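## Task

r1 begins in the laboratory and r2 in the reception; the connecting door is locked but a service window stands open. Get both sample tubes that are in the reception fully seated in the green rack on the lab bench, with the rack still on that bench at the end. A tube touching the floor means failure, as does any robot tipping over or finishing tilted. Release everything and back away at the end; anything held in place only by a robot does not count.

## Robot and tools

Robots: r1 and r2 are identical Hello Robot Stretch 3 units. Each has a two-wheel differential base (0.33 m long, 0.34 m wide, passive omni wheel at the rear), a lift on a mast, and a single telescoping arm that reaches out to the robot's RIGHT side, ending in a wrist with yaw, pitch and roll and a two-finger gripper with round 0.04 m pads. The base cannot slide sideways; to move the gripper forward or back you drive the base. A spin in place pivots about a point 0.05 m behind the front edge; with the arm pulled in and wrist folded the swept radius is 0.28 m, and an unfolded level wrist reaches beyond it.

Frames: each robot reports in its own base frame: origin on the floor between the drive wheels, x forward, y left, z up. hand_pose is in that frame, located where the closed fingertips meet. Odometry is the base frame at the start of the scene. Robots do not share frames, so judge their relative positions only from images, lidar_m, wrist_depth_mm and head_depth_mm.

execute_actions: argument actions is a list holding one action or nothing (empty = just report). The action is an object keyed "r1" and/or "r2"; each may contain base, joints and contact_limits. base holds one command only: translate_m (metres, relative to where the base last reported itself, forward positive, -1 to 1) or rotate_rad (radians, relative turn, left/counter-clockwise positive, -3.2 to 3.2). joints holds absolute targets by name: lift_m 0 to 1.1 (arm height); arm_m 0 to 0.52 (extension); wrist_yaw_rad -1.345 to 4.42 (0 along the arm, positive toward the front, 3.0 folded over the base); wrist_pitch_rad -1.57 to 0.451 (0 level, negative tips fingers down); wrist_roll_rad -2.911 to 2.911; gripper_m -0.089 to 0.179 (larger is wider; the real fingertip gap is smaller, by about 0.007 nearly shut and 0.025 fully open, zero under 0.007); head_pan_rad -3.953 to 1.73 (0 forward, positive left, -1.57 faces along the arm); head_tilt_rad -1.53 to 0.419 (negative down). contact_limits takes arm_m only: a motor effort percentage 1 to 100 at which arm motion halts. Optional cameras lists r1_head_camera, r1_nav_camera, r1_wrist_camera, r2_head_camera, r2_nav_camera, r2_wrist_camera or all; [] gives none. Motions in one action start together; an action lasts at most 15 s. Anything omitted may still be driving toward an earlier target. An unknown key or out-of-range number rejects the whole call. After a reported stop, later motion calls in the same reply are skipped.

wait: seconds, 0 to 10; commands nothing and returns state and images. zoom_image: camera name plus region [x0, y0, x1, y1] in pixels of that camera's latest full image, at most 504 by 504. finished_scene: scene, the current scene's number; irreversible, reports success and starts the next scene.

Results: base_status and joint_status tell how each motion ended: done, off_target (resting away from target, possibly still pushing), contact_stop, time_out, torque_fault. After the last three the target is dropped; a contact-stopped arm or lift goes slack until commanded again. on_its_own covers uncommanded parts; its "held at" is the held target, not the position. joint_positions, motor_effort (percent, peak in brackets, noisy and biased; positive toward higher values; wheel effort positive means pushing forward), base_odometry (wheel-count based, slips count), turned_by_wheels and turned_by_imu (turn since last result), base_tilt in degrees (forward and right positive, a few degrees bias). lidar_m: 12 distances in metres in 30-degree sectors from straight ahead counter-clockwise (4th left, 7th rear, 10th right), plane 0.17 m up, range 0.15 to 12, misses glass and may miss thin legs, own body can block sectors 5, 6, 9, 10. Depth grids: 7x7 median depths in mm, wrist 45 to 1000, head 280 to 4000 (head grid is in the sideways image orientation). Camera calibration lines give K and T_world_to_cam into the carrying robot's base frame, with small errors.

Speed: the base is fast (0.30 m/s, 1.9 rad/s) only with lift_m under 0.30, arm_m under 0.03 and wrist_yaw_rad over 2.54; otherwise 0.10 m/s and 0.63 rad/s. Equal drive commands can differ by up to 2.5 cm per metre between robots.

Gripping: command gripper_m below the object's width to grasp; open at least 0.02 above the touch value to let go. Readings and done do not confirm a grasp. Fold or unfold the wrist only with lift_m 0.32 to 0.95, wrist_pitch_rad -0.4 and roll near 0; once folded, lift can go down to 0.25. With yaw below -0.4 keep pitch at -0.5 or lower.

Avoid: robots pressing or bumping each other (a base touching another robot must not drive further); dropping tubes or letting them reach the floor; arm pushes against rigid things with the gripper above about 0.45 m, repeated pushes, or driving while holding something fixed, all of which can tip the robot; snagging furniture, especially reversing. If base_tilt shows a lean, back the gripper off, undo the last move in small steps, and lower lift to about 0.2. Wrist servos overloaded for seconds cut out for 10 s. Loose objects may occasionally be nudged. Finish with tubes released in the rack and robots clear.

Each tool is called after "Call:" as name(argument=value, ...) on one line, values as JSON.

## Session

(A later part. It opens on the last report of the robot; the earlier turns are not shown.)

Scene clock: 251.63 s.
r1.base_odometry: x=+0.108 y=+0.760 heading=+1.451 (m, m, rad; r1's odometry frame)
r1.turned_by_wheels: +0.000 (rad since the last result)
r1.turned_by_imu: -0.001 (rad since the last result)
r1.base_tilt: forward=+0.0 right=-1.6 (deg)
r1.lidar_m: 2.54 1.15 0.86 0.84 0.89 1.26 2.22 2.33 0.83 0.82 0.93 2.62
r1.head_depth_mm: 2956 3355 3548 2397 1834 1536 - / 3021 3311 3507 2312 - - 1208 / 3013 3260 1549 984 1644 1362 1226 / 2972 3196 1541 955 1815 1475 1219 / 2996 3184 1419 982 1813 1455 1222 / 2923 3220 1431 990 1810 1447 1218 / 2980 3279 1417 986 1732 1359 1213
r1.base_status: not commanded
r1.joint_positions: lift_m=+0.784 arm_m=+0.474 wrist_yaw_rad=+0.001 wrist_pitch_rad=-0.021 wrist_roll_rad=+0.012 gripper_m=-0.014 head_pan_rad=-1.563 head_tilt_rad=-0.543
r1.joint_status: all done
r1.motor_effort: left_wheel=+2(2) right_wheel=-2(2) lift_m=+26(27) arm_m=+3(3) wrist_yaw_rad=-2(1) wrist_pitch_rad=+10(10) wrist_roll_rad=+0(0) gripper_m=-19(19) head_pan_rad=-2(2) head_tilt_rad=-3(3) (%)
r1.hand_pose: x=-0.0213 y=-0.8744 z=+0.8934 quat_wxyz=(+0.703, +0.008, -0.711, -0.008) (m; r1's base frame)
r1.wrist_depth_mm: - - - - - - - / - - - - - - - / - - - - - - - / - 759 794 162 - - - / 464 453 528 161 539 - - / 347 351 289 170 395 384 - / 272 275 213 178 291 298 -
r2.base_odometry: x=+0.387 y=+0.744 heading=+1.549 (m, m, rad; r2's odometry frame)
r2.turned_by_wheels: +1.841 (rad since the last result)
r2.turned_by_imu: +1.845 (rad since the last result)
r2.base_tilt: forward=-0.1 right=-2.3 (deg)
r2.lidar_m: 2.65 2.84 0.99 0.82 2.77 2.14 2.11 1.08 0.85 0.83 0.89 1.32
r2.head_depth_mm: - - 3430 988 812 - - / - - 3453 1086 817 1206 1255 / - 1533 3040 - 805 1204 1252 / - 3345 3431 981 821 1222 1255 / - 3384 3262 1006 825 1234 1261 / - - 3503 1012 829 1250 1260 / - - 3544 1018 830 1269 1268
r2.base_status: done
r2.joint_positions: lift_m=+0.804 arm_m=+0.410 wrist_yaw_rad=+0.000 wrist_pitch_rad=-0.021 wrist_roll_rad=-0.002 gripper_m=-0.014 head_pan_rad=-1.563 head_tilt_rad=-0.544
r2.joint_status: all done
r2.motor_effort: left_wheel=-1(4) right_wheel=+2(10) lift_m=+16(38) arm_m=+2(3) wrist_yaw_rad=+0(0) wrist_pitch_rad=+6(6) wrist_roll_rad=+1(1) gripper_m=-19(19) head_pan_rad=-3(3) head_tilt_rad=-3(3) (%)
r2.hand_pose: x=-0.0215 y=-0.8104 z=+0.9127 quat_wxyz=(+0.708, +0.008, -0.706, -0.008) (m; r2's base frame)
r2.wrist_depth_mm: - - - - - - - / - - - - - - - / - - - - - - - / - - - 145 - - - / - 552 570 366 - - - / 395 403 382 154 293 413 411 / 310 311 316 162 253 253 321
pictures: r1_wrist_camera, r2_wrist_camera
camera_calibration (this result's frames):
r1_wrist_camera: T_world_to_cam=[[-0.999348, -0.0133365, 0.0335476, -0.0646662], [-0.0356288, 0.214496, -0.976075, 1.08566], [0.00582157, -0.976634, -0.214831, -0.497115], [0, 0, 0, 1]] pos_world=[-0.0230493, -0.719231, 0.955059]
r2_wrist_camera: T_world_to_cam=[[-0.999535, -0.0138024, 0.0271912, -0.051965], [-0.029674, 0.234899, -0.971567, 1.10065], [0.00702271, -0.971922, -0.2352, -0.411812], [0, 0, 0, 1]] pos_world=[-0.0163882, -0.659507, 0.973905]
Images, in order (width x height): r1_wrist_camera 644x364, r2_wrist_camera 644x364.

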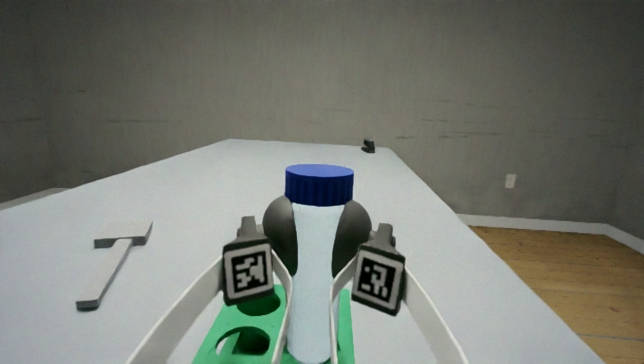

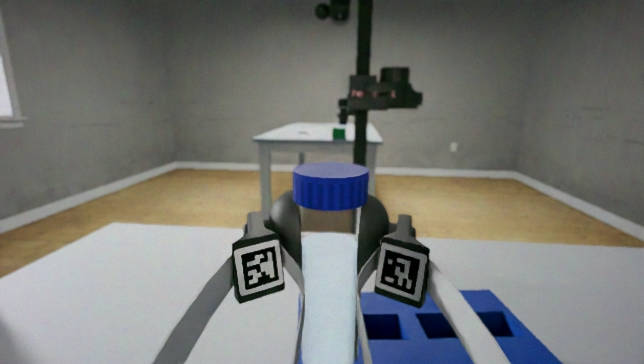

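Both look aligned.

Call:
execute_actions(actions=[{"r1":{"joints":{"lift_m":0.765}},"r2":{"joints":{"arm_m":0.479,"lift_m":0.797}}}], cameras=["r1_wrist_camera","r2_wrist_camera"])

Call:
execute_actions(actions=[{"r1":{"joints":{"lift_m":0.743}},"r2":{"joints":{"lift_m":0.744}}}], cameras=["r1_wrist_camera","r2_wrist_camera"])

Scene clock: 257.67 s.
r1.base_odometry: x=+0.108 y=+0.760 heading=+1.451 (m, m, rad; r1's odometry frame)
r1.turned_by_wheels: +0.000 (rad since the last result)
r1.turned_by_imu: -0.001 (rad since the last result)
r1.base_tilt: forward=+0.0 right=-1.5 (deg)
r1.lidar_m: 2.54 1.15 0.86 0.84 0.89 1.25 2.22 2.33 0.83 0.82 0.93 2.62
r1.head_depth_mm: 2962 3284 3569 2421 1843 1510 - / 2962 3322 3531 2282 1865 - 1199 / 2986 3298 1455 - 1677 1354 1233 / 2942 3186 1438 - 1821 1473 1225 / 2984 3216 1435 986 1813 1448 1221 / 3011 3155 1413 980 1801 1451 1212 / 3002 3370 1413 985 1740 1345 1216
r1.base_status: not commanded
r1.joint_positions: lift_m=+0.765 arm_m=+0.474 wrist_yaw_rad=+0.001 wrist_pitch_rad=-0.021 wrist_roll_rad=+0.012 gripper_m=-0.014 head_pan_rad=-1.563 head_tilt_rad=-0.543
r1.joint_status: all done
r1.motor_effort: left_wheel=+2(2) right_wheel=-1(2) lift_m=+26(25) arm_m=+4(3) wrist_yaw_rad=-2(1) wrist_pitch_rad=+10(10) wrist_roll_rad=+0(0) gripper_m=-19(18) head_pan_rad=-3(3) head_tilt_rad=-3(2) (%)
r1.hand_pose: x=-0.0213 y=-0.8744 z=+0.8744 quat_wxyz=(+0.703, +0.008, -0.711, -0.008) (m; r1's base frame)
r1.wrist_depth_mm: - - - - - - - / - - - - - - - / - - - - - - - / - 688 723 162 821 - - / 419 425 483 161 487 - - / 309 318 227 170 365 348 - / 245 249 169 171 264 268 287
r2.base_odometry: x=+0.387 y=+0.744 heading=+1.549 (m, m, rad; r2's odometry frame)
r2.turned_by_wheels: +0.000 (rad since the last result)
r2.turned_by_imu: +0.001 (rad since the last result)
r2.base_tilt: forward=+0.0 right=-2.3 (deg)
r2.lidar_m: 2.65 2.83 0.99 0.82 2.76 2.14 2.10 1.09 0.85 0.84 0.89 1.32
r2.head_depth_mm: - - 3418 991 785 - - / - - 3416 1086 962 1200 1254 / - 1516 3180 - 819 1210 1259 / - 3333 3697 960 824 1220 1258 / - 3379 3286 1004 824 1236 1259 / - - 3499 1009 829 1258 1260 / - - 3516 1014 830 1267 1265
r2.base_status: not commanded
r2.joint_positions: lift_m=+0.798 arm_m=+0.479 wrist_yaw_rad=+0.000 wrist_pitch_rad=-0.021 wrist_roll_rad=-0.002 gripper_m=-0.014 head_pan_rad=-1.563 head_tilt_rad=-0.544
r2.joint_status: all done
r2.motor_effort: left_wheel=-1(1) right_wheel=+3(2) lift_m=+17(18) arm_m=+3(2) wrist_yaw_rad=+0(0) wrist_pitch_rad=+6(6) wrist_roll_rad=+1(1) gripper_m=-19(19) head_pan_rad=-3(3) head_tilt_rad=-3(4) (%)
r2.hand_pose: x=-0.0215 y=-0.8793 z=+0.9067 quat_wxyz=(+0.708, +0.008, -0.706, -0.008) (m; r2's base frame)
r2.wrist_depth_mm: - - - - - - - / - - - - - - - / - - - - - - - / - - - 147 - - - / - - - - - - - / 393 392 373 154 377 395 401 / 303 303 306 162 230 310 309
pictures: r1_wrist_camera, r2_wrist_camera
camera_calibration (this result's frames):
r1_wrist_camera: T_world_to_cam=[[-0.999348, -0.0133326, 0.0335494, -0.0640281], [-0.0356298, 0.214496, -0.976075, 1.06712], [0.00581741, -0.976634, -0.214831, -0.501199], [0, 0, 0, 1]] pos_world=[-0.0230496, -0.719234, 0.936062]
r2_wrist_camera: T_world_to_cam=[[-0.999535, -0.013803, 0.0271908, -0.0527537], [-0.029674, 0.234927, -0.97156, 1.11103], [0.00702256, -0.971915, -0.235228, -0.480211], [0, 0, 0, 1]] pos_world=[-0.0163882, -0.728464, 0.967907]
Images, in order (width x height): r1_wrist_camera 644x364, r2_wrist_camera 644x364.

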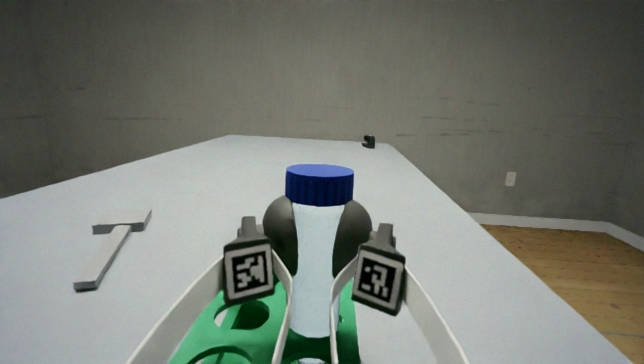

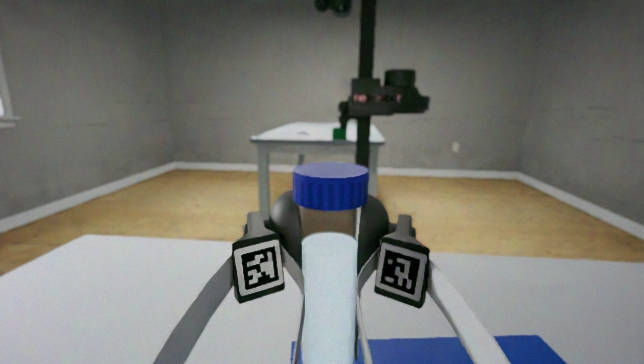

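Scene clock: 258.97 s.
r1.base_odometry: x=+0.108 y=+0.760 heading=+1.451 (m, m, rad; r1's odometry frame)
r1.turned_by_wheels: +0.000 (rad since the last result)
r1.turned_by_imu: +0.000 (rad since the last result)
r1.base_tilt: forward=-0.1 right=-1.5 (deg)
r1.lidar_m: 2.54 1.15 0.87 0.84 0.89 1.25 2.22 2.34 0.83 0.82 0.93 2.62
r1.head_depth_mm: 2974 3285 3504 2420 1832 1496 1262 / 2973 3289 3509 2329 1890 - 1205 / 3013 3268 1451 1142 1698 1356 1234 / 3007 3201 1436 - 1822 1463 1223 / 3001 3156 1437 979 1796 1449 1220 / 2971 3218 1418 985 1796 1470 1221 / 3025 3290 1424 986 1734 1359 1215
r1.base_status: not commanded
r1.joint_positions: lift_m=+0.743 arm_m=+0.474 wrist_yaw_rad=+0.001 wrist_pitch_rad=-0.021 wrist_roll_rad=+0.012 gripper_m=-0.014 head_pan_rad=-1.563 head_tilt_rad=-0.543
r1.joint_status: all done
r1.motor_effort: left_wheel=+2(2) right_wheel=-1(1) lift_m=+25(25) arm_m=+3(3) wrist_yaw_rad=-1(0) wrist_pitch_rad=+10(10) wrist_roll_rad=+0(0) gripper_m=-19(18) head_pan_rad=-2(2) head_tilt_rad=-3(2) (%)
r1.hand_pose: x=-0.0213 y=-0.8744 z=+0.8524 quat_wxyz=(+0.703, +0.008, -0.711, -0.008) (m; r1's base frame)
r1.wrist_depth_mm: - - - - - - - / - - - - - - - / - - - - - - - / 580 610 635 163 715 - - / 370 380 414 161 425 478 - / 271 277 159 165 317 305 - / 214 217 149 152 229 236 241
r2.base_odometry: x=+0.387 y=+0.744 heading=+1.549 (m, m, rad; r2's odometry frame)
r2.turned_by_wheels: +0.000 (rad since the last result)
r2.turned_by_imu: +0.000 (rad since the last result)
r2.base_tilt: forward=+0.0 right=-2.2 (deg)
r2.lidar_m: 2.65 2.84 0.99 0.83 2.77 2.14 2.10 1.08 0.85 0.84 0.89 1.32
r2.head_depth_mm: - - 3396 990 786 1149 - / - - 3404 1038 815 1216 1247 / - 1525 3056 - 805 1208 1257 / - 3366 3443 1005 823 1219 1257 / - 3389 3242 1009 826 1243 1263 / - - 3471 1009 825 1254 1266 / - - 3519 1017 832 1275 1268
r2.base_status: not commanded
r2.joint_positions: lift_m=+0.745 arm_m=+0.479 wrist_yaw_rad=+0.000 wrist_pitch_rad=-0.021 wrist_roll_rad=-0.002 gripper_m=-0.014 head_pan_rad=-1.563 head_tilt_rad=-0.544
r2.joint_status: all done
r2.motor_effort: left_wheel=-1(1) right_wheel=+2(2) lift_m=+16(16) arm_m=+3(3) wrist_yaw_rad=+0(0) wrist_pitch_rad=+6(6) wrist_roll_rad=+1(1) gripper_m=-19(19) head_pan_rad=-4(3) head_tilt_rad=-2(2) (%)
r2.hand_pose: x=-0.0215 y=-0.8793 z=+0.8537 quat_wxyz=(+0.708, +0.008, -0.706, -0.008) (m; r2's base frame)
r2.wrist_depth_mm: - - - - - - - / - - - - 935 - - / - - - - - - - / - - - 146 - - - / 402 406 404 289 450 414 416 / 288 293 276 155 189 198 299 / 226 229 230 154 155 155 155
pictures: r1_wrist_camera, r2_wrist_camera
camera_calibration (this result's frames):
r1_wrist_camera: T_world_to_cam=[[-0.999348, -0.0133329, 0.0335488, -0.0632894], [-0.0356292, 0.214496, -0.976075, 1.04564], [0.0058178, -0.976634, -0.214831, -0.505927], [0, 0, 0, 1]] pos_world=[-0.0230496, -0.719234, 0.914055]
r2_wrist_camera: T_world_to_cam=[[-0.999535, -0.013803, 0.0271907, -0.0513124], [-0.0296739, 0.234927, -0.97156, 1.05953], [0.0070226, -0.971915, -0.235228, -0.492681], [0, 0, 0, 1]] pos_world=[-0.0163882, -0.728465, 0.914898]
Images, in order (width x height): r1_wrist_camera 644x364, r2_wrist_camera 644x364.

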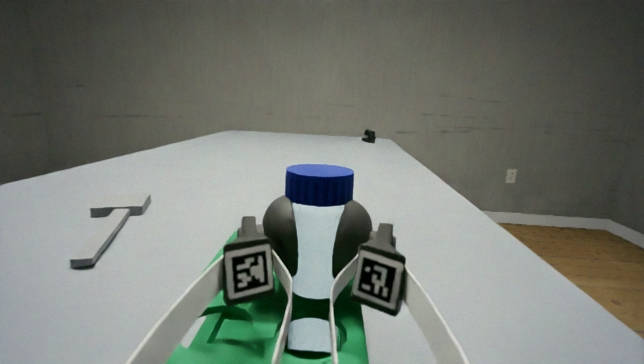

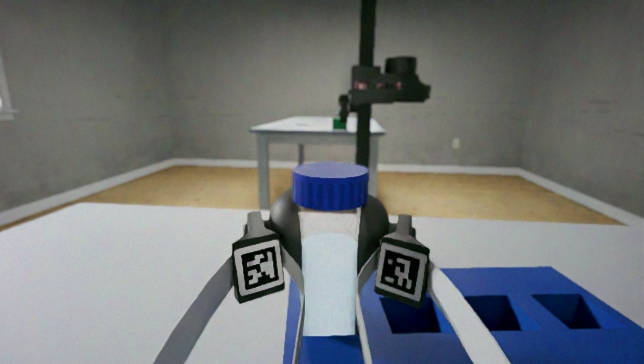

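Call:
execute_actions(actions=[{"r1":{"joints":{"gripper_m":0.075}},"r2":{"joints":{"gripper_m":0.075}}}], cameras=[])

Call:
execute_actions(actions=[{"r1":{"joints":{"arm_m":0.42}},"r2":{"joints":{"arm_m":0.42}}}], cameras=["r1_wrist_camera","r2_wrist_camera"])

Call:
execute_actions(actions=[{"r1":{"base":{"rotate_rad":3.155},"joints":{"lift_m":0.74}},"r2":{"joints":{"arm_m":0.05}}}], cameras=[])

Call:
execute_actions(actions=[{"r1":{"joints":{"arm_m":0.52}}}], cameras=["r1_wrist_camera"])

Call:
execute_actions(actions=[{"r1":{"joints":{"gripper_m":-0.015}}}], cameras=[])

Call:
execute_actions(actions=[{"r1":{"joints":{"lift_m":0.8}}}], cameras=["r1_wrist_camera","r2_wrist_camera"])

Scene clock: 272.03 s.
r1.base_odometry: x=+0.108 y=+0.760 heading=+1.451 (m, m, rad; r1's odometry frame)
r1.turned_by_wheels: +0.000 (rad since the last result)
r1.turned_by_imu: -0.001 (rad since the last result)
r1.base_tilt: forward=-0.1 right=-1.7 (deg)
r1.lidar_m: 2.55 1.15 0.87 0.84 0.89 1.25 2.22 2.33 0.83 0.82 0.93 2.62
r1.head_depth_mm: 3002 3296 3496 2403 1830 1494 1262 / 2935 3339 3511 2312 1898 - 1202 / 2962 3231 1447 1110 1708 1343 1221 / 2991 3212 1439 - 1827 1466 1220 / 2997 3136 1444 980 1798 1450 1220 / 2990 3243 1420 983 1815 1453 1225 / 3023 3328 1425 982 1738 1346 1222
r1.base_status: not commanded
r1.joint_positions: lift_m=+0.743 arm_m=+0.474 wrist_yaw_rad=+0.001 wrist_pitch_rad=-0.021 wrist_roll_rad=+0.012 gripper_m=+0.075 head_pan_rad=-1.563 head_tilt_rad=-0.543
r1.joint_status: all done
r1.motor_effort: left_wheel=+2(2) right_wheel=-1(1) lift_m=+26(26) arm_m=+3(3) wrist_yaw_rad=-2(2) wrist_pitch_rad=+10(10) wrist_roll_rad=+0(0) gripper_m=+0(89) head_pan_rad=-3(3) head_tilt_rad=-2(3) (%)
r1.hand_pose: x=-0.0213 y=-0.8744 z=+0.8524 quat_wxyz=(+0.703, +0.008, -0.711, -0.008) (m; r1's base frame)
r1.wrist_depth_mm: - - - - - - - / - - - - - - - / - - - - - - - / 588 593 638 165 730 - - / 368 379 338 165 459 470 - / 272 277 165 166 - 312 - / 215 143 149 156 232 238 239
r2.base_odometry: x=+0.387 y=+0.744 heading=+1.549 (m, m, rad; r2's odometry frame)
r2.turned_by_wheels: +0.000 (rad since the last result)
r2.turned_by_imu: +0.001 (rad since the last result)
r2.base_tilt: forward=-0.1 right=-2.2 (deg)
r2.lidar_m: 2.65 2.84 1.00 0.82 2.76 2.13 2.10 1.09 0.85 0.83 0.89 1.32
r2.head_depth_mm: - - 3415 987 786 1148 - / - - 3398 1035 814 1220 1248 / - 1521 3017 - 818 1206 1256 / - 3368 3447 983 820 1220 1254 / - 3388 3302 1009 826 1242 1260 / - - 3538 1011 826 1257 1262 / - - 3554 1014 829 1272 1268
r2.base_status: not commanded
r2.joint_positions: lift_m=+0.745 arm_m=+0.479 wrist_yaw_rad=+0.000 wrist_pitch_rad=-0.021 wrist_roll_rad=-0.002 gripper_m=+0.075 head_pan_rad=-1.563 head_tilt_rad=-0.544
r2.joint_status: all done
r2.motor_effort: left_wheel=-1(1) right_wheel=+3(3) lift_m=+16(17) arm_m=+3(3) wrist_yaw_rad=+0(0) wrist_pitch_rad=+6(6) wrist_roll_rad=+1(1) gripper_m=+1(95) head_pan_rad=-3(3) head_tilt_rad=-3(3) (%)
r2.hand_pose: x=-0.0214 y=-0.8793 z=+0.8537 quat_wxyz=(+0.708, +0.008, -0.706, -0.008) (m; r2's base frame)
r2.wrist_depth_mm: - - - - - - - / - - - - 877 - - / - - - - - - - / - - - 948 - - - / 403 406 439 356 453 423 427 / 290 294 280 156 190 200 298 / 226 230 229 155 155 155 156
pictures: none
No camera images: the call's "cameras" was empty. Leave "cameras" out to get every camera's image.

Scene clock: 273.60 s.
r1.base_odometry: x=+0.108 y=+0.760 heading=+1.451 (m, m, rad; r1's odometry frame)
r1.turned_by_wheels: +0.000 (rad since the last result)
r1.turned_by_imu: +0.000 (rad since the last result)
r1.base_tilt: forward=+0.0 right=-1.5 (deg)
r1.lidar_m: 2.54 1.14 0.87 0.84 0.89 1.25 2.22 2.34 0.84 0.82 0.93 2.62
r1.head_depth_mm: 3009 3278 3488 2414 1850 1477 1255 / 3007 3285 3543 2294 1894 - - / 3015 3241 1451 1081 1668 1354 1229 / 2991 3233 1434 - 1765 1459 1228 / 2926 3226 1442 985 1802 1441 1225 / 2962 3222 1423 985 1795 1462 1215 / 2968 3316 1418 983 1740 1353 1228
r1.base_status: not commanded
r1.joint_positions: lift_m=+0.743 arm_m=+0.420 wrist_yaw_rad=+0.001 wrist_pitch_rad=-0.021 wrist_roll_rad=+0.012 gripper_m=+0.075 head_pan_rad=-1.563 head_tilt_rad=-0.543
r1.joint_status: all done
r1.motor_effort: left_wheel=+2(2) right_wheel=-1(1) lift_m=+26(26) arm_m=-4(0) wrist_yaw_rad=+0(1) wrist_pitch_rad=+10(10) wrist_roll_rad=+0(0) gripper_m=+0(1) head_pan_rad=-4(3) head_tilt_rad=-3(3) (%)
r1.hand_pose: x=-0.0213 y=-0.8209 z=+0.8524 quat_wxyz=(+0.703, +0.008, -0.711, -0.008) (m; r1's base frame)
r1.wrist_depth_mm: - - - - - - - / - - - - - - - / - - - - - - - / 584 607 637 523 712 - - / 370 379 286 223 460 471 - / 273 278 173 179 - 308 - / 216 219 179 177 231 237 243
r2.base_odometry: x=+0.387 y=+0.744 heading=+1.549 (m, m, rad; r2's odometry frame)
r2.turned_by_wheels: +0.000 (rad since the last result)
r2.turned_by_imu: +0.000 (rad since the last result)
r2.base_tilt: forward=+0.0 right=-2.1 (deg)
r2.lidar_m: 2.65 2.84 0.99 0.83 2.76 2.13 2.11 1.09 0.85 0.84 0.90 1.32
r2.head_depth_mm: - - 3403 987 785 1152 - / - - 3409 993 - 1221 1250 / - 1525 3041 989 923 1207 1255 / - 3329 3456 993 823 1226 1256 / - 3404 3286 1008 825 1242 1256 / - - 3542 1012 827 1252 1265 / - - 3524 1016 831 1267 1264
r2.base_status: not commanded
r2.joint_positions: lift_m=+0.745 arm_m=+0.420 wrist_yaw_rad=+0.000 wrist_pitch_rad=-0.021 wrist_roll_rad=-0.002 gripper_m=+0.075 head_pan_rad=-1.563 head_tilt_rad=-0.544
r2.joint_status: all done
r2.motor_effort: left_wheel=-1(1) right_wheel=+2(3) lift_m=+17(17) arm_m=-3(4) wrist_yaw_rad=+0(0) wrist_pitch_rad=+6(7) wrist_roll_rad=+1(1) gripper_m=+1(0) head_pan_rad=-3(3) head_tilt_rad=-3(4) (%)
r2.hand_pose: x=-0.0214 y=-0.8210 z=+0.8537 quat_wxyz=(+0.708, +0.008, -0.706, -0.008) (m; r2's base frame)
r2.wrist_depth_mm: - - - - - - - / - - - - - - - / - - - - - - - / - - - 537 - - - / 400 407 442 228 447 420 425 / 293 292 279 198 188 200 301 / 226 229 229 187 190 191 214
pictures: r1_wrist_camera, r2_wrist_camera
camera_calibration (this result's frames):
r1_wrist_camera: T_world_to_cam=[[-0.999348, -0.0133319, 0.0335476, -0.0625752], [-0.0356278, 0.214496, -0.976075, 1.03417], [0.00581714, -0.976634, -0.214831, -0.453726], [0, 0, 0, 1]] pos_world=[-0.0230497, -0.665784, 0.914055]
r2_wrist_camera: T_world_to_cam=[[-0.999534, -0.0139036, 0.0271907, -0.0505633], [-0.0296976, 0.23493, -0.971559, 1.04581], [0.00712022, -0.971913, -0.235233, -0.435932], [0, 0, 0, 1]] pos_world=[-0.0163777, -0.670083, 0.914898]
Images, in order (width x height): r1_wrist_camera 644x364, r2_wrist_camera 644x364.

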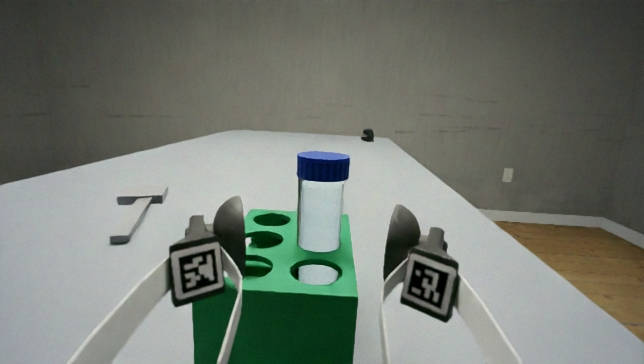

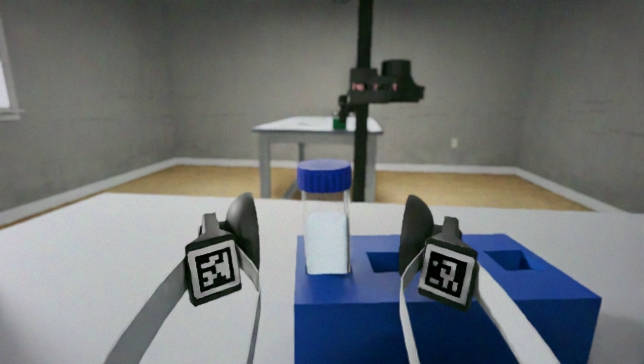

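Scene clock: 279.53 s.
r1.base_odometry: x=+0.108 y=+0.760 heading=-1.677 (m, m, rad; r1's odometry frame)
r1.turned_by_wheels: +3.155 (rad since the last result)
r1.turned_by_imu: +3.158 (rad since the last result)
r1.base_tilt: forward=+0.0 right=-1.6 (deg)
r1.lidar_m: 2.22 2.35 0.83 0.82 1.21 2.59 2.55 1.13 0.86 0.84 0.89 1.28
r1.head_depth_mm: - - 3602 979 841 1309 1269 / - - 3395 993 808 - - / - 3611 3571 1084 1145 1327 1226 / - 3644 3289 994 1147 1327 1227 / - - 3315 971 1123 1348 1221 / - - 3469 985 1131 1342 1222 / - - 3467 973 1133 1344 1222
r1.base_status: done
r1.joint_positions: lift_m=+0.740 arm_m=+0.420 wrist_yaw_rad=+0.001 wrist_pitch_rad=-0.021 wrist_roll_rad=+0.012 gripper_m=+0.075 head_pan_rad=-1.563 head_tilt_rad=-0.543
r1.joint_status: all done
r1.motor_effort: left_wheel=-2(7) right_wheel=+3(10) lift_m=+25(27) arm_m=-4(4) wrist_yaw_rad=-1(2) wrist_pitch_rad=+10(10) wrist_roll_rad=+0(0) gripper_m=+0(0) head_pan_rad=-2(3) head_tilt_rad=-2(2) (%)
r1.hand_pose: x=-0.0213 y=-0.8209 z=+0.8495 quat_wxyz=(+0.703, +0.008, -0.711, -0.008) (m; r1's base frame)
r1.wrist_depth_mm: - - - - - - - / - - - - - - - / - - - - - - - / 582 - - - - - - / 371 269 279 269 458 426 454 / 272 228 237 241 - 308 310 / 214 217 222 225 231 235 240
r2.base_odometry: x=+0.387 y=+0.744 heading=+1.549 (m, m, rad; r2's odometry frame)
r2.turned_by_wheels: +0.000 (rad since the last result)
r2.turned_by_imu: +0.001 (rad since the last result)
r2.base_tilt: forward=-0.1 right=-2.2 (deg)
r2.lidar_m: 2.65 2.84 1.00 0.82 2.77 2.14 2.10 1.08 0.85 0.83 0.89 1.32
r2.head_depth_mm: - - 3405 990 784 1173 1276 / - - 3445 986 790 1193 1293 / - - 3256 941 818 1181 - / - 1814 1170 947 823 1218 1243 / - 2632 3085 1010 825 1236 1262 / - - 3500 1011 828 1253 1264 / - - 3536 1017 832 1267 1263
r2.base_status: not commanded
r2.joint_positions: lift_m=+0.745 arm_m=+0.050 wrist_yaw_rad=+0.000 wrist_pitch_rad=-0.021 wrist_roll_rad=-0.002 gripper_m=+0.075 head_pan_rad=-1.563 head_tilt_rad=-0.544
r2.joint_status: all done
r2.motor_effort: left_wheel=-1(1) right_wheel=+3(3) lift_m=+16(17) arm_m=-4(3) wrist_yaw_rad=+0(0) wrist_pitch_rad=+6(6) wrist_roll_rad=+1(1) gripper_m=-1(1) head_pan_rad=-3(3) head_tilt_rad=-2(3) (%)
r2.hand_pose: x=-0.0214 y=-0.4510 z=+0.8537 quat_wxyz=(+0.708, +0.008, -0.706, -0.008) (m; r2's base frame)
r2.wrist_depth_mm: 542 - - - - - - / 557 - - - - - - / 573 - - - - - - / 596 641 684 550 560 699 585 / 403 413 445 419 456 420 421 / 642 367 600 345 338 322 319 / 694 700 656 621 602 600 565
pictures: none
No camera images: the call's "cameras" was empty. Leave "cameras" out to get every camera's image.

Scene clock: 281.50 s.
r1.base_odometry: x=+0.108 y=+0.760 heading=-1.677 (m, m, rad; r1's odometry frame)
r1.turned_by_wheels: +0.000 (rad since the last result)
r1.turned_by_imu: +0.000 (rad since the last result)
r1.base_tilt: forward=-0.1 right=-1.6 (deg)
r1.lidar_m: 2.22 2.35 0.83 0.82 1.21 2.60 2.55 1.13 0.87 0.84 0.89 1.28
r1.head_depth_mm: - - 3577 984 841 1305 1262 / - - 3341 997 840 - - / - 3570 3624 1040 831 1329 1224 / - 3568 3353 - 833 1333 1224 / - - 3350 974 1120 1346 1212 / - - 3471 979 1128 1341 1220 / - - 3486 974 1139 1343 1213
r1.base_status: not commanded
r1.joint_positions: lift_m=+0.740 arm_m=+0.520 wrist_yaw_rad=+0.001 wrist_pitch_rad=-0.021 wrist_roll_rad=+0.012 gripper_m=+0.075 head_pan_rad=-1.563 head_tilt_rad=-0.543
r1.joint_status: all done
r1.motor_effort: left_wheel=-2(2) right_wheel=+3(3) lift_m=+25(26) arm_m=+4(7) wrist_yaw_rad=-1(0) wrist_pitch_rad=+10(10) wrist_roll_rad=+0(0) gripper_m=+0(1) head_pan_rad=-2(2) head_tilt_rad=-3(3) (%)
r1.hand_pose: x=-0.0213 y=-0.9204 z=+0.8495 quat_wxyz=(+0.703, +0.008, -0.711, -0.008) (m; r1's base frame)
r1.wrist_depth_mm: - - - - - - - / - - - - - - - / - - - - - - - / - - - 165 - - - / 368 375 406 378 - 432 - / 191 190 196 173 - 305 314 / 141 143 146 149 231 236 239
r2.base_odometry: x=+0.387 y=+0.744 heading=+1.549 (m, m, rad; r2's odometry frame)
r2.turned_by_wheels: +0.000 (rad since the last result)
r2.turned_by_imu: +0.000 (rad since the last result)
r2.base_tilt: forward=-0.1 right=-2.3 (deg)
r2.lidar_m: 2.65 2.83 0.99 0.82 2.77 2.14 2.10 1.08 0.85 0.83 0.89 1.31
r2.head_depth_mm: - - 3363 991 787 1180 1274 / - - 3432 984 789 1191 1286 / - - 3254 941 815 1184 - / - 2413 1087 940 822 1219 1240 / - 2641 3109 1008 825 1240 1257 / - - 3530 1010 828 1252 1262 / - - 3548 1017 831 1267 1264
r2.base_status: not commanded
r2.joint_positions: lift_m=+0.745 arm_m=+0.050 wrist_yaw_rad=+0.000 wrist_pitch_rad=-0.021 wrist_roll_rad=-0.002 gripper_m=+0.075 head_pan_rad=-1.563 head_tilt_rad=-0.544
r2.joint_status: not commanded
r2.motor_effort: left_wheel=-1(1) right_wheel=+3(3) lift_m=+16(16) arm_m=-3(3) wrist_yaw_rad=+0(0) wrist_pitch_rad=+6(6) wrist_roll_rad=+1(1) gripper_m=+0(0) head_pan_rad=-3(3) head_tilt_rad=-4(3) (%)
r2.hand_pose: x=-0.0214 y=-0.4510 z=+0.8537 quat_wxyz=(+0.708, +0.008, -0.706, -0.008) (m; r2's base frame)
r2.wrist_depth_mm: 542 - - - - - - / 557 - - - - - - / 579 - - - - - - / 596 636 682 553 552 700 597 / 410 413 447 418 460 426 428 / 651 368 613 345 338 325 318 / 684 667 649 613 615 599 567
pictures: r1_wrist_camera
camera_calibration (this result's frames):
r1_wrist_camera: T_world_to_cam=[[-0.999348, -0.0133322, 0.0335485, -0.0638024], [-0.0356288, 0.214496, -0.976075, 1.0526], [0.00581719, -0.976634, -0.214831, -0.551489], [0, 0, 0, 1]] pos_world=[-0.0230497, -0.765233, 0.911085]
Images, in order (width x height): r1_wrist_camera 644x364.

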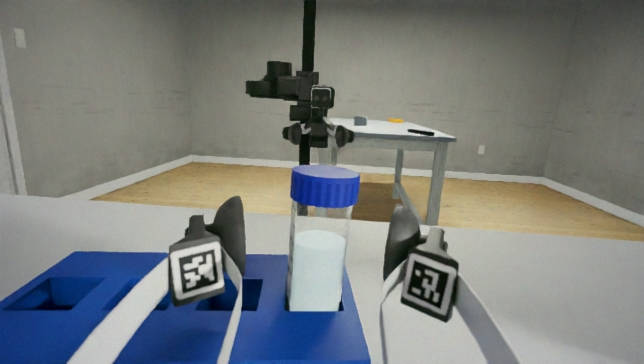

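Scene clock: 282.90 s.
r1.base_odometry: x=+0.108 y=+0.760 heading=-1.677 (m, m, rad; r1's odometry frame)
r1.turned_by_wheels: +0.000 (rad since the last result)
r1.turned_by_imu: +0.000 (rad since the last result)
r1.base_tilt: forward=+0.0 right=-1.5 (deg)
r1.lidar_m: 2.22 2.35 0.83 0.82 1.22 2.61 2.55 1.13 0.86 0.84 0.89 1.28
r1.head_depth_mm: - - 3601 989 844 1320 1266 / - - 3377 990 836 - - / - 3559 3532 1034 837 1326 1228 / - 3591 3321 - 833 1331 1223 / - - 3269 972 1127 1341 1225 / - - 3536 977 1124 1351 1220 / - - 3460 972 1133 1341 1212
r1.base_status: not commanded
r1.joint_positions: lift_m=+0.740 arm_m=+0.520 wrist_yaw_rad=+0.001 wrist_pitch_rad=-0.021 wrist_roll_rad=+0.012 gripper_m=-0.014 head_pan_rad=-1.563 head_tilt_rad=-0.543
r1.joint_status: all done
r1.motor_effort: left_wheel=-2(2) right_wheel=+3(3) lift_m=+25(25) arm_m=+3(3) wrist_yaw_rad=-1(1) wrist_pitch_rad=+10(10) wrist_roll_rad=+0(0) gripper_m=-17(96) head_pan_rad=-2(3) head_tilt_rad=-3(3) (%)
r1.hand_pose: x=-0.0213 y=-0.9204 z=+0.8494 quat_wxyz=(+0.703, +0.008, -0.711, -0.008) (m; r1's base frame)
r1.wrist_depth_mm: - - - - - - - / - - - - - - - / - - - - - - - / - - - 163 - - - / 371 378 411 182 421 432 - / 188 192 198 171 298 302 312 / 141 143 145 149 229 235 239
r2.base_odometry: x=+0.387 y=+0.744 heading=+1.549 (m, m, rad; r2's odometry frame)
r2.turned_by_wheels: +0.000 (rad since the last result)
r2.turned_by_imu: +0.000 (rad since the last result)
r2.base_tilt: forward=+0.0 right=-2.3 (deg)
r2.lidar_m: 2.65 2.84 1.00 0.82 2.77 2.14 2.11 1.08 0.85 0.83 0.89 1.31
r2.head_depth_mm: - - 3398 987 786 1176 1280 / - - 3429 992 790 1192 1282 / - - 3256 941 817 1182 - / - 2413 1092 934 822 1219 1248 / - 2633 3131 1009 824 1239 1260 / - - 3498 1012 828 1255 1266 / - - 3529 1014 832 1270 1264
r2.base_status: not commanded
r2.joint_positions: lift_m=+0.745 arm_m=+0.050 wrist_yaw_rad=+0.000 wrist_pitch_rad=-0.021 wrist_roll_rad=-0.002 gripper_m=+0.075 head_pan_rad=-1.563 head_tilt_rad=-0.544
r2.joint_status: not commanded
r2.motor_effort: left_wheel=-1(1) right_wheel=+2(3) lift_m=+17(16) arm_m=-3(3) wrist_yaw_rad=+0(0) wrist_pitch_rad=+7(6) wrist_roll_rad=+1(1) gripper_m=+0(0) head_pan_rad=-2(3) head_tilt_rad=-2(3) (%)
r2.hand_pose: x=-0.0214 y=-0.4510 z=+0.8537 quat_wxyz=(+0.708, +0.008, -0.706, -0.008) (m; r2's base frame)
r2.wrist_depth_mm: 539 - - - - - - / 557 - - - - - - / 579 - - - - - - / 594 648 687 554 561 703 587 / 403 414 441 413 451 426 428 / 641 365 619 346 334 325 322 / 690 663 643 621 600 600 567
pictures: none
No camera images: the call's "cameras" was empty. Leave "cameras" out to get every camera's image.

Scene clock: 284.27 s.
r1.base_odometry: x=+0.108 y=+0.760 heading=-1.677 (m, m, rad; r1's odometry frame)
r1.turned_by_wheels: +0.000 (rad since the last result)
r1.turned_by_imu: +0.000 (rad since the last result)
r1.base_tilt: forward=+0.0 right=-1.5 (deg)
r1.lidar_m: 2.22 2.35 0.83 0.82 1.21 2.61 2.55 1.13 0.86 0.84 0.90 1.28
r1.head_depth_mm: - - 3585 986 842 1278 - / - - 3375 1038 - - 1218 / - 3672 3572 948 1146 1323 1224 / - 3526 3480 902 834 1339 1226 / - - 3289 968 1126 1333 1222 / - - 3539 976 1128 1349 1219 / - - 3492 983 1136 1348 1221
r1.base_status: not commanded
r1.joint_positions: lift_m=+0.800 arm_m=+0.520 wrist_yaw_rad=+0.001 wrist_pitch_rad=-0.022 wrist_roll_rad=+0.012 gripper_m=-0.014 head_pan_rad=-1.563 head_tilt_rad=-0.543
r1.joint_status: all done
r1.motor_effort: left_wheel=-2(2) right_wheel=+3(3) lift_m=+41(42) arm_m=+3(3) wrist_yaw_rad=-2(1) wrist_pitch_rad=+10(10) wrist_roll_rad=+0(0) gripper_m=-17(17) head_pan_rad=-2(2) head_tilt_rad=-3(2) (%)
r1.hand_pose: x=-0.0213 y=-0.9204 z=+0.9088 quat_wxyz=(+0.703, +0.008, -0.711, -0.008) (m; r1's base frame)
r1.wrist_depth_mm: - - - - - - - / - - - - - - - / - - - - - - - / - - - 163 - - - / - - - 181 - - - / 374 380 370 173 421 422 436 / 295 226 231 183 317 324 329
r2.base_odometry: x=+0.387 y=+0.744 heading=+1.549 (m, m, rad; r2's odometry frame)
r2.turned_by_wheels: +0.000 (rad since the last result)
r2.turned_by_imu: +0.000 (rad since the last result)
r2.base_tilt: forward=-0.1 right=-2.2 (deg)
r2.lidar_m: 2.65 2.84 0.99 0.82 2.77 2.14 2.10 1.08 0.85 0.84 0.90 1.32
r2.head_depth_mm: - - 3401 988 786 1174 1275 / - - 3404 991 790 1192 1287 / - - 3258 940 818 1181 - / - 1716 1065 962 822 1217 1242 / - 2561 3278 1007 826 1235 1259 / - - 3528 1012 830 1252 1261 / - - 3518 1015 833 1272 1263
r2.base_status: not commanded
r2.joint_positions: lift_m=+0.745 arm_m=+0.050 wrist_yaw_rad=+0.000 wrist_pitch_rad=-0.021 wrist_roll_rad=-0.002 gripper_m=+0.075 head_pan_rad=-1.563 head_tilt_rad=-0.544
r2.joint_status: not commanded
r2.motor_effort: left_wheel=-1(1) right_wheel=+2(2) lift_m=+16(16) arm_m=-3(3) wrist_yaw_rad=+0(1) wrist_pitch_rad=+6(6) wrist_roll_rad=+1(1) gripper_m=+0(1) head_pan_rad=-3(4) head_tilt_rad=-2(2) (%)
r2.hand_pose: x=-0.0214 y=-0.4510 z=+0.8537 quat_wxyz=(+0.708, +0.008, -0.706, -0.008) (m; r2's base frame)
r2.wrist_depth_mm: 553 - - - - - - / 548 - - - - - - / 576 - - - - - - / 588 640 665 556 557 701 598 / 402 406 453 413 459 423 425 / 646 364 617 339 338 324 321 / 685 663 656 618 612 598 575
pictures: r1_wrist_camera, r2_wrist_camera
camera_calibration (this result's frames):
r1_wrist_camera: T_world_to_cam=[[-0.999346, -0.0133232, 0.0336056, -0.06584], [-0.0356831, 0.214586, -0.976053, 1.11058], [0.00579283, -0.976614, -0.214921, -0.538649], [0, 0, 0, 1]] pos_world=[-0.0230476, -0.765245, 0.970434]
r2_wrist_camera: T_world_to_cam=[[-0.999534, -0.0139038, 0.0271907, -0.0454191], [-0.0296976, 0.23493, -0.971559, 0.958891], [0.00712046, -0.971913, -0.235233, -0.0763312], [0, 0, 0, 1]] pos_world=[-0.0163777, -0.300091, 0.914898]
Images, in order (width x height): r1_wrist_camera 644x364, r2_wrist_camera 644x364.

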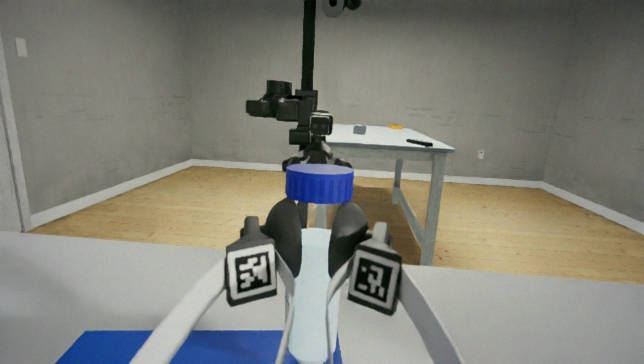

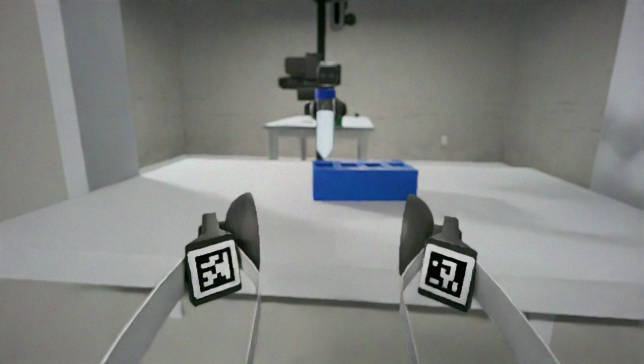

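Call:
wait(seconds=6)

Scene clock: 291.63 s.
r1.base_odometry: x=+0.108 y=+0.760 heading=-1.677 (m, m, rad; r1's odometry frame)
r1.turned_by_wheels: +0.000 (rad since the last result)
r1.turned_by_imu: -0.001 (rad since the last result)
r1.base_tilt: forward=-0.3 right=-1.5 (deg)
r1.lidar_m: 2.22 2.35 0.83 0.82 1.21 2.60 2.55 1.13 0.86 0.84 0.89 1.28
r1.head_depth_mm: - - 3590 976 840 1271 - / - - 3344 1039 - - 1215 / - 3600 3512 941 1140 1326 1230 / - 3565 3512 903 838 1334 1223 / - - 3268 972 1117 1343 1218 / - - 3546 979 1128 1346 1226 / - - 3498 973 1136 1340 1221
r1.base_status: not commanded
r1.joint_positions: lift_m=+0.800 arm_m=+0.520 wrist_yaw_rad=+0.001 wrist_pitch_rad=-0.022 wrist_roll_rad=+0.012 gripper_m=-0.014 head_pan_rad=-1.563 head_tilt_rad=-0.543
r1.joint_status: all done
r1.motor_effort: left_wheel=-2(2) right_wheel=+3(3) lift_m=+41(42) arm_m=+3(3) wrist_yaw_rad=+0(1) wrist_pitch_rad=+10(10) wrist_roll_rad=+0(0) gripper_m=-18(17) head_pan_rad=-3(2) head_tilt_rad=-2(2) (%)
r1.hand_pose: x=-0.0213 y=-0.9204 z=+0.9088 quat_wxyz=(+0.703, +0.008, -0.711, -0.008) (m; r1's base frame)
r1.wrist_depth_mm: - - - - - - - / - - - - - - - / - - - - - - - / - - - 163 - - - / - - - 182 - - - / 377 384 372 173 416 422 433 / 295 227 233 183 318 325 332
r2.base_odometry: x=+0.387 y=+0.744 heading=+1.549 (m, m, rad; r2's odometry frame)
r2.turned_by_wheels: +0.000 (rad since the last result)
r2.turned_by_imu: +0.001 (rad since the last result)
r2.base_tilt: forward=+0.0 right=-2.1 (deg)
r2.lidar_m: 2.64 2.83 1.00 0.82 2.77 2.15 2.10 1.09 0.85 0.83 0.89 1.32
r2.head_depth_mm: - - 3417 988 786 1176 1276 / - - 3428 989 789 1190 1284 / - - 3265 941 819 1184 - / - 1712 1060 960 821 1215 1246 / - 2562 3249 1006 824 1236 1257 / - - 3538 1012 827 1252 1260 / - - 3556 1018 832 1270 1266
r2.base_status: not commanded
r2.joint_positions: lift_m=+0.745 arm_m=+0.050 wrist_yaw_rad=+0.000 wrist_pitch_rad=-0.021 wrist_roll_rad=-0.002 gripper_m=+0.075 head_pan_rad=-1.563 head_tilt_rad=-0.544
r2.joint_status: not commanded
r2.motor_effort: left_wheel=-1(1) right_wheel=+2(2) lift_m=+17(16) arm_m=-3(3) wrist_yaw_rad=+0(1) wrist_pitch_rad=+6(6) wrist_roll_rad=+1(1) gripper_m=+1(1) head_pan_rad=-3(4) head_tilt_rad=-3(2) (%)
r2.hand_pose: x=-0.0214 y=-0.4510 z=+0.8537 quat_wxyz=(+0.708, +0.008, -0.706, -0.008) (m; r2's base frame)
r2.wrist_depth_mm: 541 - - - - - - / 562 - - - - - - / 583 - - - - - - / 599 646 667 549 553 707 589 / 406 411 446 415 451 419 426 / 642 369 622 343 335 326 317 / 686 671 660 600 605 593 579
wait: 6.00 s; at rest from the start
pictures: r1_head_camera (sideways: a quarter turn clockwise sets it upright), r1_nav_camera (sideways: a quarter turn counterclockwise sets it upright), r1_wrist_camera, r2_head_camera (sideways: a quarter turn clockwise sets it upright), r2_nav_camera (sideways: a quarter turn counterclockwise sets it upright), r2_wrist_camera
camera_calibration (this result's frames):
r1_head_camera: T_world_to_cam=[[0.00772845, 0.561674, -0.827323, 1.10515], [0.999532, -0.028814, -0.0102248, 0.00940014], [-0.0295814, -0.826857, -0.561634, 0.69246], [0, 0, 0, 1]] pos_world=[0.00254713, -0.047897, 1.30332]
r1_nav_camera: T_world_to_cam=[[-0.023678, -0.474118, 0.880143, -1.09913], [-0.9992, 0.0396042, -0.00554681, 0.0629796], [-0.0322275, -0.87957, -0.474676, 0.57805], [0, 0, 0, 1]] pos_world=[0.055533, -0.0151776, 1.24213]
r1_wrist_camera: T_world_to_cam=[[-0.999346, -0.0133232, 0.0336057, -0.0658401], [-0.0356832, 0.214586, -0.976053, 1.11058], [0.00579281, -0.976614, -0.214921, -0.538649], [0, 0, 0, 1]] pos_world=[-0.0230476, -0.765245, 0.970434]
r2_head_camera: T_world_to_cam=[[0.02093, 0.535484, -0.844286, 1.12016], [0.999781, -0.0110887, 0.0177518, -0.0238847], [0.000143825, -0.844473, -0.535599, 0.648221], [0, 0, 0, 1]] pos_world=[0.000341421, -0.0526859, 1.29334]
r2_nav_camera: T_world_to_cam=[[-0.0175547, -0.516247, 0.85626, -1.073], [-0.999846, 0.00924218, -0.0149262, 0.0774204], [-0.000208099, -0.85639, -0.51633, 0.627808], [0, 0, 0, 1]] pos_world=[0.058703, -0.0169998, 1.24408]
r2_wrist_camera: T_world_to_cam=[[-0.999534, -0.0139038, 0.0271907, -0.0454192], [-0.0296977, 0.23493, -0.971559, 0.958891], [0.00712048, -0.971913, -0.235233, -0.0763312], [0, 0, 0, 1]] pos_world=[-0.0163777, -0.300091, 0.914898]
Images, in order (width x height): r1_head_camera 896x504, r1_nav_camera 672x504, r1_wrist_camera 644x364, r2_head_camera 896x504, r2_nav_camera 672x504, r2_wrist_camera 644x364.

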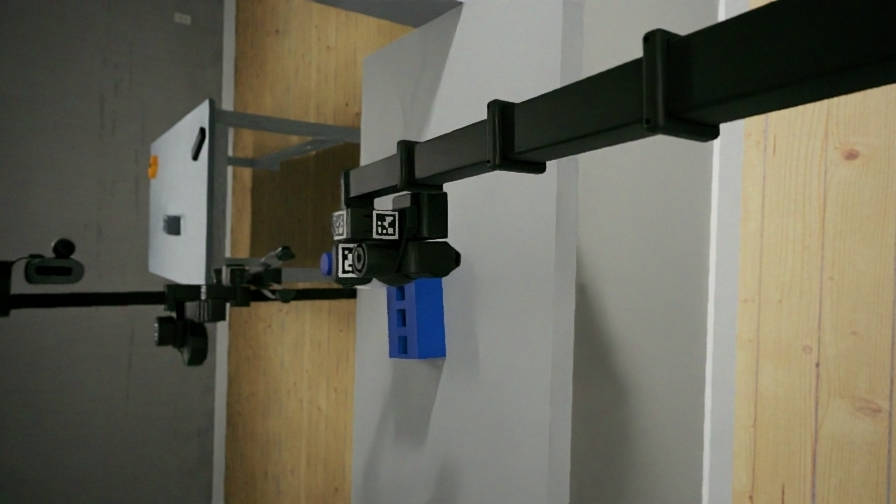

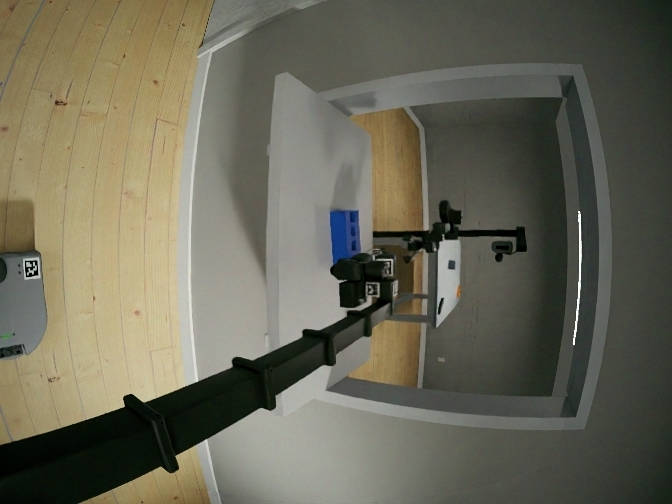

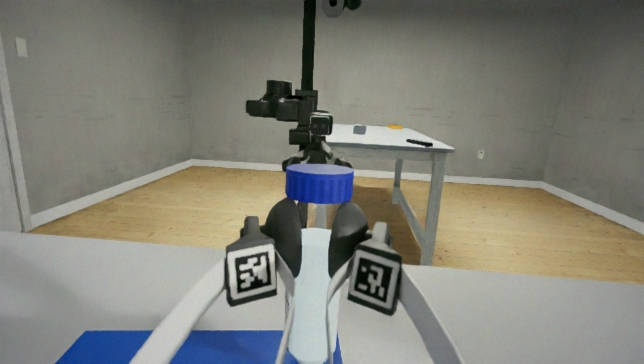

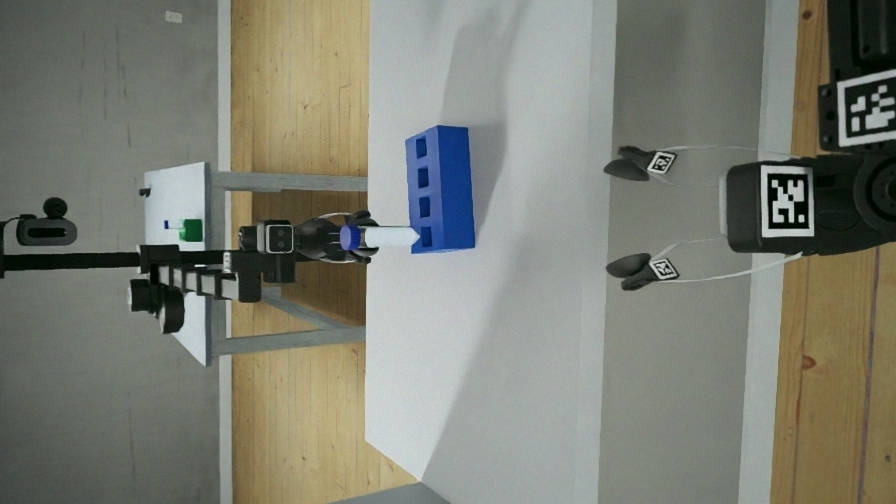

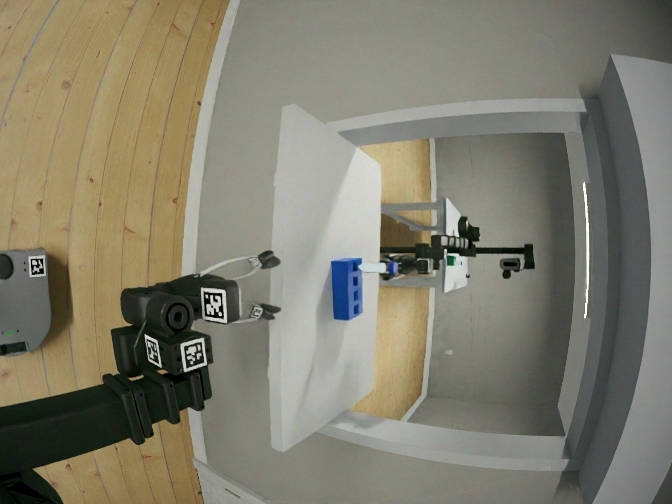

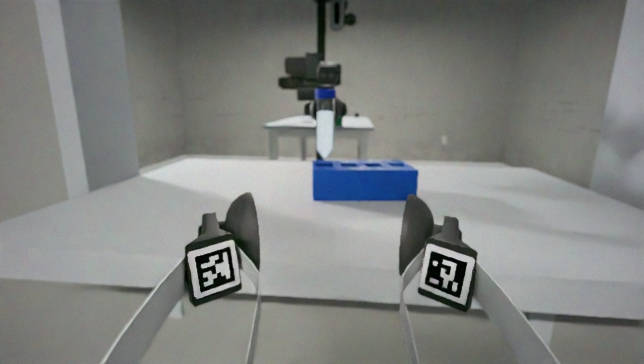

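Call:
execute_actions(actions=[{"r1":{"base":{"rotate_rad":-3.155},"joints":{"lift_m":0.806,"arm_m":0.430}}}], cameras=["r1_wrist_camera"])

Call:
execute_actions(actions=[{"r1":{"joints":{"lift_m":0.775}}}], cameras=["r1_wrist_camera"])

Scene clock: 302.63 s.
r1.base_odometry: x=+0.108 y=+0.760 heading=+1.451 (m, m, rad; r1's odometry frame)
r1.turned_by_wheels: -3.155 (rad since the last result)
r1.turned_by_imu: -3.161 (rad since the last result)
r1.base_tilt: forward=+0.0 right=-1.6 (deg)
r1.lidar_m: 2.54 1.15 0.86 0.84 0.89 1.26 2.22 2.34 0.83 0.82 0.93 2.62
r1.head_depth_mm: 2981 3315 3521 2439 1813 1519 - / 2967 3284 3535 2414 - 1428 1205 / 2996 3305 1547 - 1632 1363 1226 / 2976 3185 1534 - 1833 1460 1228 / 2963 3195 1431 983 1817 1453 1222 / 3024 3125 1426 987 1785 1459 1221 / 2958 3346 1409 984 1724 1361 1217
r1.base_status: done
r1.joint_positions: lift_m=+0.806 arm_m=+0.430 wrist_yaw_rad=+0.001 wrist_pitch_rad=-0.022 wrist_roll_rad=+0.012 gripper_m=-0.014 head_pan_rad=-1.563 head_tilt_rad=-0.543
r1.joint_status: all done
r1.motor_effort: left_wheel=+2(8) right_wheel=-1(8) lift_m=+42(43) arm_m=-5(5) wrist_yaw_rad=-2(1) wrist_pitch_rad=+10(10) wrist_roll_rad=+0(0) gripper_m=-17(17) head_pan_rad=-3(3) head_tilt_rad=-3(3) (%)
r1.hand_pose: x=-0.0213 y=-0.8309 z=+0.9148 quat_wxyz=(+0.703, +0.008, -0.711, -0.008) (m; r1's base frame)
r1.wrist_depth_mm: - - - - - - - / - - - - - - - / - - - - - - - / - 849 892 163 - - - / 517 515 593 182 606 - - / 380 390 378 172 428 488 - / 303 307 278 184 324 331 -
r2.base_odometry: x=+0.387 y=+0.744 heading=+1.549 (m, m, rad; r2's odometry frame)
r2.turned_by_wheels: +0.000 (rad since the last result)
r2.turned_by_imu: +0.001 (rad since the last result)
r2.base_tilt: forward=-0.1 right=-2.2 (deg)
r2.lidar_m: 2.64 2.83 0.99 0.82 2.76 2.14 2.10 1.08 0.85 0.83 0.89 1.31
r2.head_depth_mm: - - 3414 992 785 1181 1274 / - - 3428 992 789 1191 1284 / - 1535 3036 939 818 1183 - / - 3349 3449 963 821 1218 1241 / - 3402 3305 1011 826 1241 1261 / - - 3500 1012 827 1252 1265 / - - 3520 1016 830 1272 1268
r2.base_status: not commanded
r2.joint_positions: lift_m=+0.745 arm_m=+0.050 wrist_yaw_rad=+0.000 wrist_pitch_rad=-0.021 wrist_roll_rad=-0.002 gripper_m=+0.075 head_pan_rad=-1.563 head_tilt_rad=-0.544
r2.joint_status: not commanded
r2.motor_effort: left_wheel=-1(1) right_wheel=+3(2) lift_m=+16(16) arm_m=-3(3) wrist_yaw_rad=+0(0) wrist_pitch_rad=+6(6) wrist_roll_rad=+1(1) gripper_m=+1(1) head_pan_rad=-3(4) head_tilt_rad=-3(3) (%)
r2.hand_pose: x=-0.0214 y=-0.4510 z=+0.8537 quat_wxyz=(+0.708, +0.008, -0.706, -0.008) (m; r2's base frame)
r2.wrist_depth_mm: 538 - - - - - - / 546 - - - - - - / 574 - - - - - - / 609 637 673 558 555 698 590 / 408 414 448 413 452 422 425 / 655 369 628 341 336 321 323 / 674 645 640 611 612 592 571
pictures: r1_wrist_camera
camera_calibration (this result's frames):
r1_wrist_camera: T_world_to_cam=[[-0.999346, -0.0133226, 0.0336081, -0.0648516], [-0.0356854, 0.214586, -0.976053, 1.09724], [0.00579175, -0.976614, -0.214921, -0.449993], [0, 0, 0, 1]] pos_world=[-0.0230475, -0.675785, 0.976428]
Images, in order (width x height): r1_wrist_camera 644x364.

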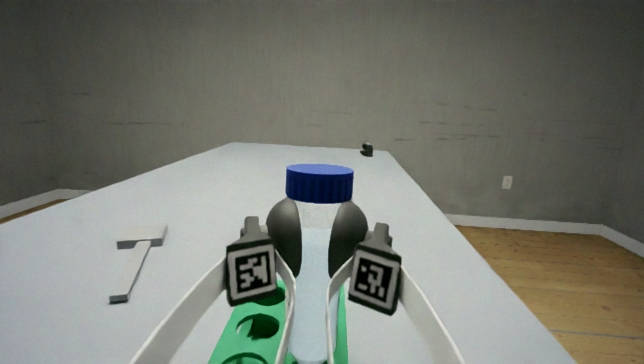

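Scene clock: 303.70 s.
r1.base_odometry: x=+0.108 y=+0.760 heading=+1.451 (m, m, rad; r1's odometry frame)
r1.turned_by_wheels: +0.000 (rad since the last result)
r1.turned_by_imu: +0.000 (rad since the last result)
r1.base_tilt: forward=-0.1 right=-1.6 (deg)
r1.lidar_m: 2.55 1.15 0.86 0.84 0.88 1.26 2.22 2.33 0.83 0.82 0.93 2.62
r1.head_depth_mm: 3023 3304 3542 2426 1838 1512 - / 2982 3221 3530 2289 1891 - 1197 / 2992 3227 1445 - 1670 1349 1223 / 3008 3204 1443 - 1831 1457 1219 / 3008 3264 1436 986 1786 1456 1214 / 2994 3176 1416 986 1805 1461 1220 / 3041 3319 1425 984 1725 1357 1215
r1.base_status: not commanded
r1.joint_positions: lift_m=+0.775 arm_m=+0.430 wrist_yaw_rad=+0.001 wrist_pitch_rad=-0.021 wrist_roll_rad=+0.012 gripper_m=-0.014 head_pan_rad=-1.563 head_tilt_rad=-0.543
r1.joint_status: all done
r1.motor_effort: left_wheel=+2(3) right_wheel=-1(1) lift_m=+26(38) arm_m=-4(5) wrist_yaw_rad=-1(1) wrist_pitch_rad=+10(10) wrist_roll_rad=+0(0) gripper_m=-17(17) head_pan_rad=-3(3) head_tilt_rad=-3(3) (%)
r1.hand_pose: x=-0.0213 y=-0.8309 z=+0.8846 quat_wxyz=(+0.703, +0.008, -0.711, -0.007) (m; r1's base frame)
r1.wrist_depth_mm: - - - - - - - / - - - - - - - / - - - - - - - / - 736 760 162 - - - / 449 459 511 181 517 - - / 327 337 274 173 364 374 - / 258 263 189 178 280 286 -
r2.base_odometry: x=+0.387 y=+0.744 heading=+1.549 (m, m, rad; r2's odometry frame)
r2.turned_by_wheels: +0.000 (rad since the last result)
r2.turned_by_imu: +0.000 (rad since the last result)
r2.base_tilt: forward=+0.0 right=-2.2 (deg)
r2.lidar_m: 2.65 2.83 1.00 0.83 2.77 2.14 2.10 1.09 0.85 0.83 0.89 1.31
r2.head_depth_mm: - - 3378 989 785 1178 1277 / - - 3406 992 789 1191 1284 / - 1512 3066 941 819 1186 - / - 3374 3505 964 820 1218 1244 / - 3392 3261 1005 825 1238 1258 / - - 3530 1012 829 1253 1267 / - - 3540 1013 832 1272 1268
r2.base_status: not commanded
r2.joint_positions: lift_m=+0.745 arm_m=+0.050 wrist_yaw_rad=+0.000 wrist_pitch_rad=-0.021 wrist_roll_rad=-0.002 gripper_m=+0.075 head_pan_rad=-1.563 head_tilt_rad=-0.544
r2.joint_status: not commanded
r2.motor_effort: left_wheel=-1(1) right_wheel=+2(2) lift_m=+16(16) arm_m=-3(3) wrist_yaw_rad=+0(0) wrist_pitch_rad=+6(6) wrist_roll_rad=+1(1) gripper_m=+0(1) head_pan_rad=-2(3) head_tilt_rad=-2(2) (%)
r2.hand_pose: x=-0.0214 y=-0.4510 z=+0.8537 quat_wxyz=(+0.708, +0.008, -0.706, -0.008) (m; r2's base frame)
r2.wrist_depth_mm: 541 - - - - - - / 557 - - - - - - / 568 - - - - - - / 604 636 678 546 564 687 589 / 405 411 448 414 452 424 428 / 652 367 622 344 339 323 319 / 684 693 643 623 618 600 559
pictures: r1_wrist_camera
camera_calibration (this result's frames):
r1_wrist_camera: T_world_to_cam=[[-0.999346, -0.013301, 0.0336165, -0.0638259], [-0.0356852, 0.213948, -0.976193, 1.06735], [0.00579214, -0.976754, -0.214283, -0.457184], [0, 0, 0, 1]] pos_world=[-0.0230475, -0.675763, 0.946118]
Images, in order (width x height): r1_wrist_camera 644x364.

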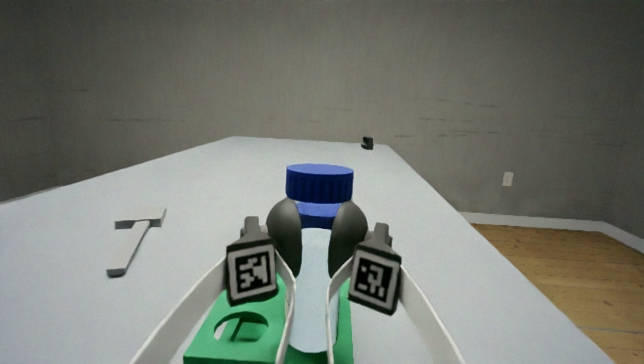

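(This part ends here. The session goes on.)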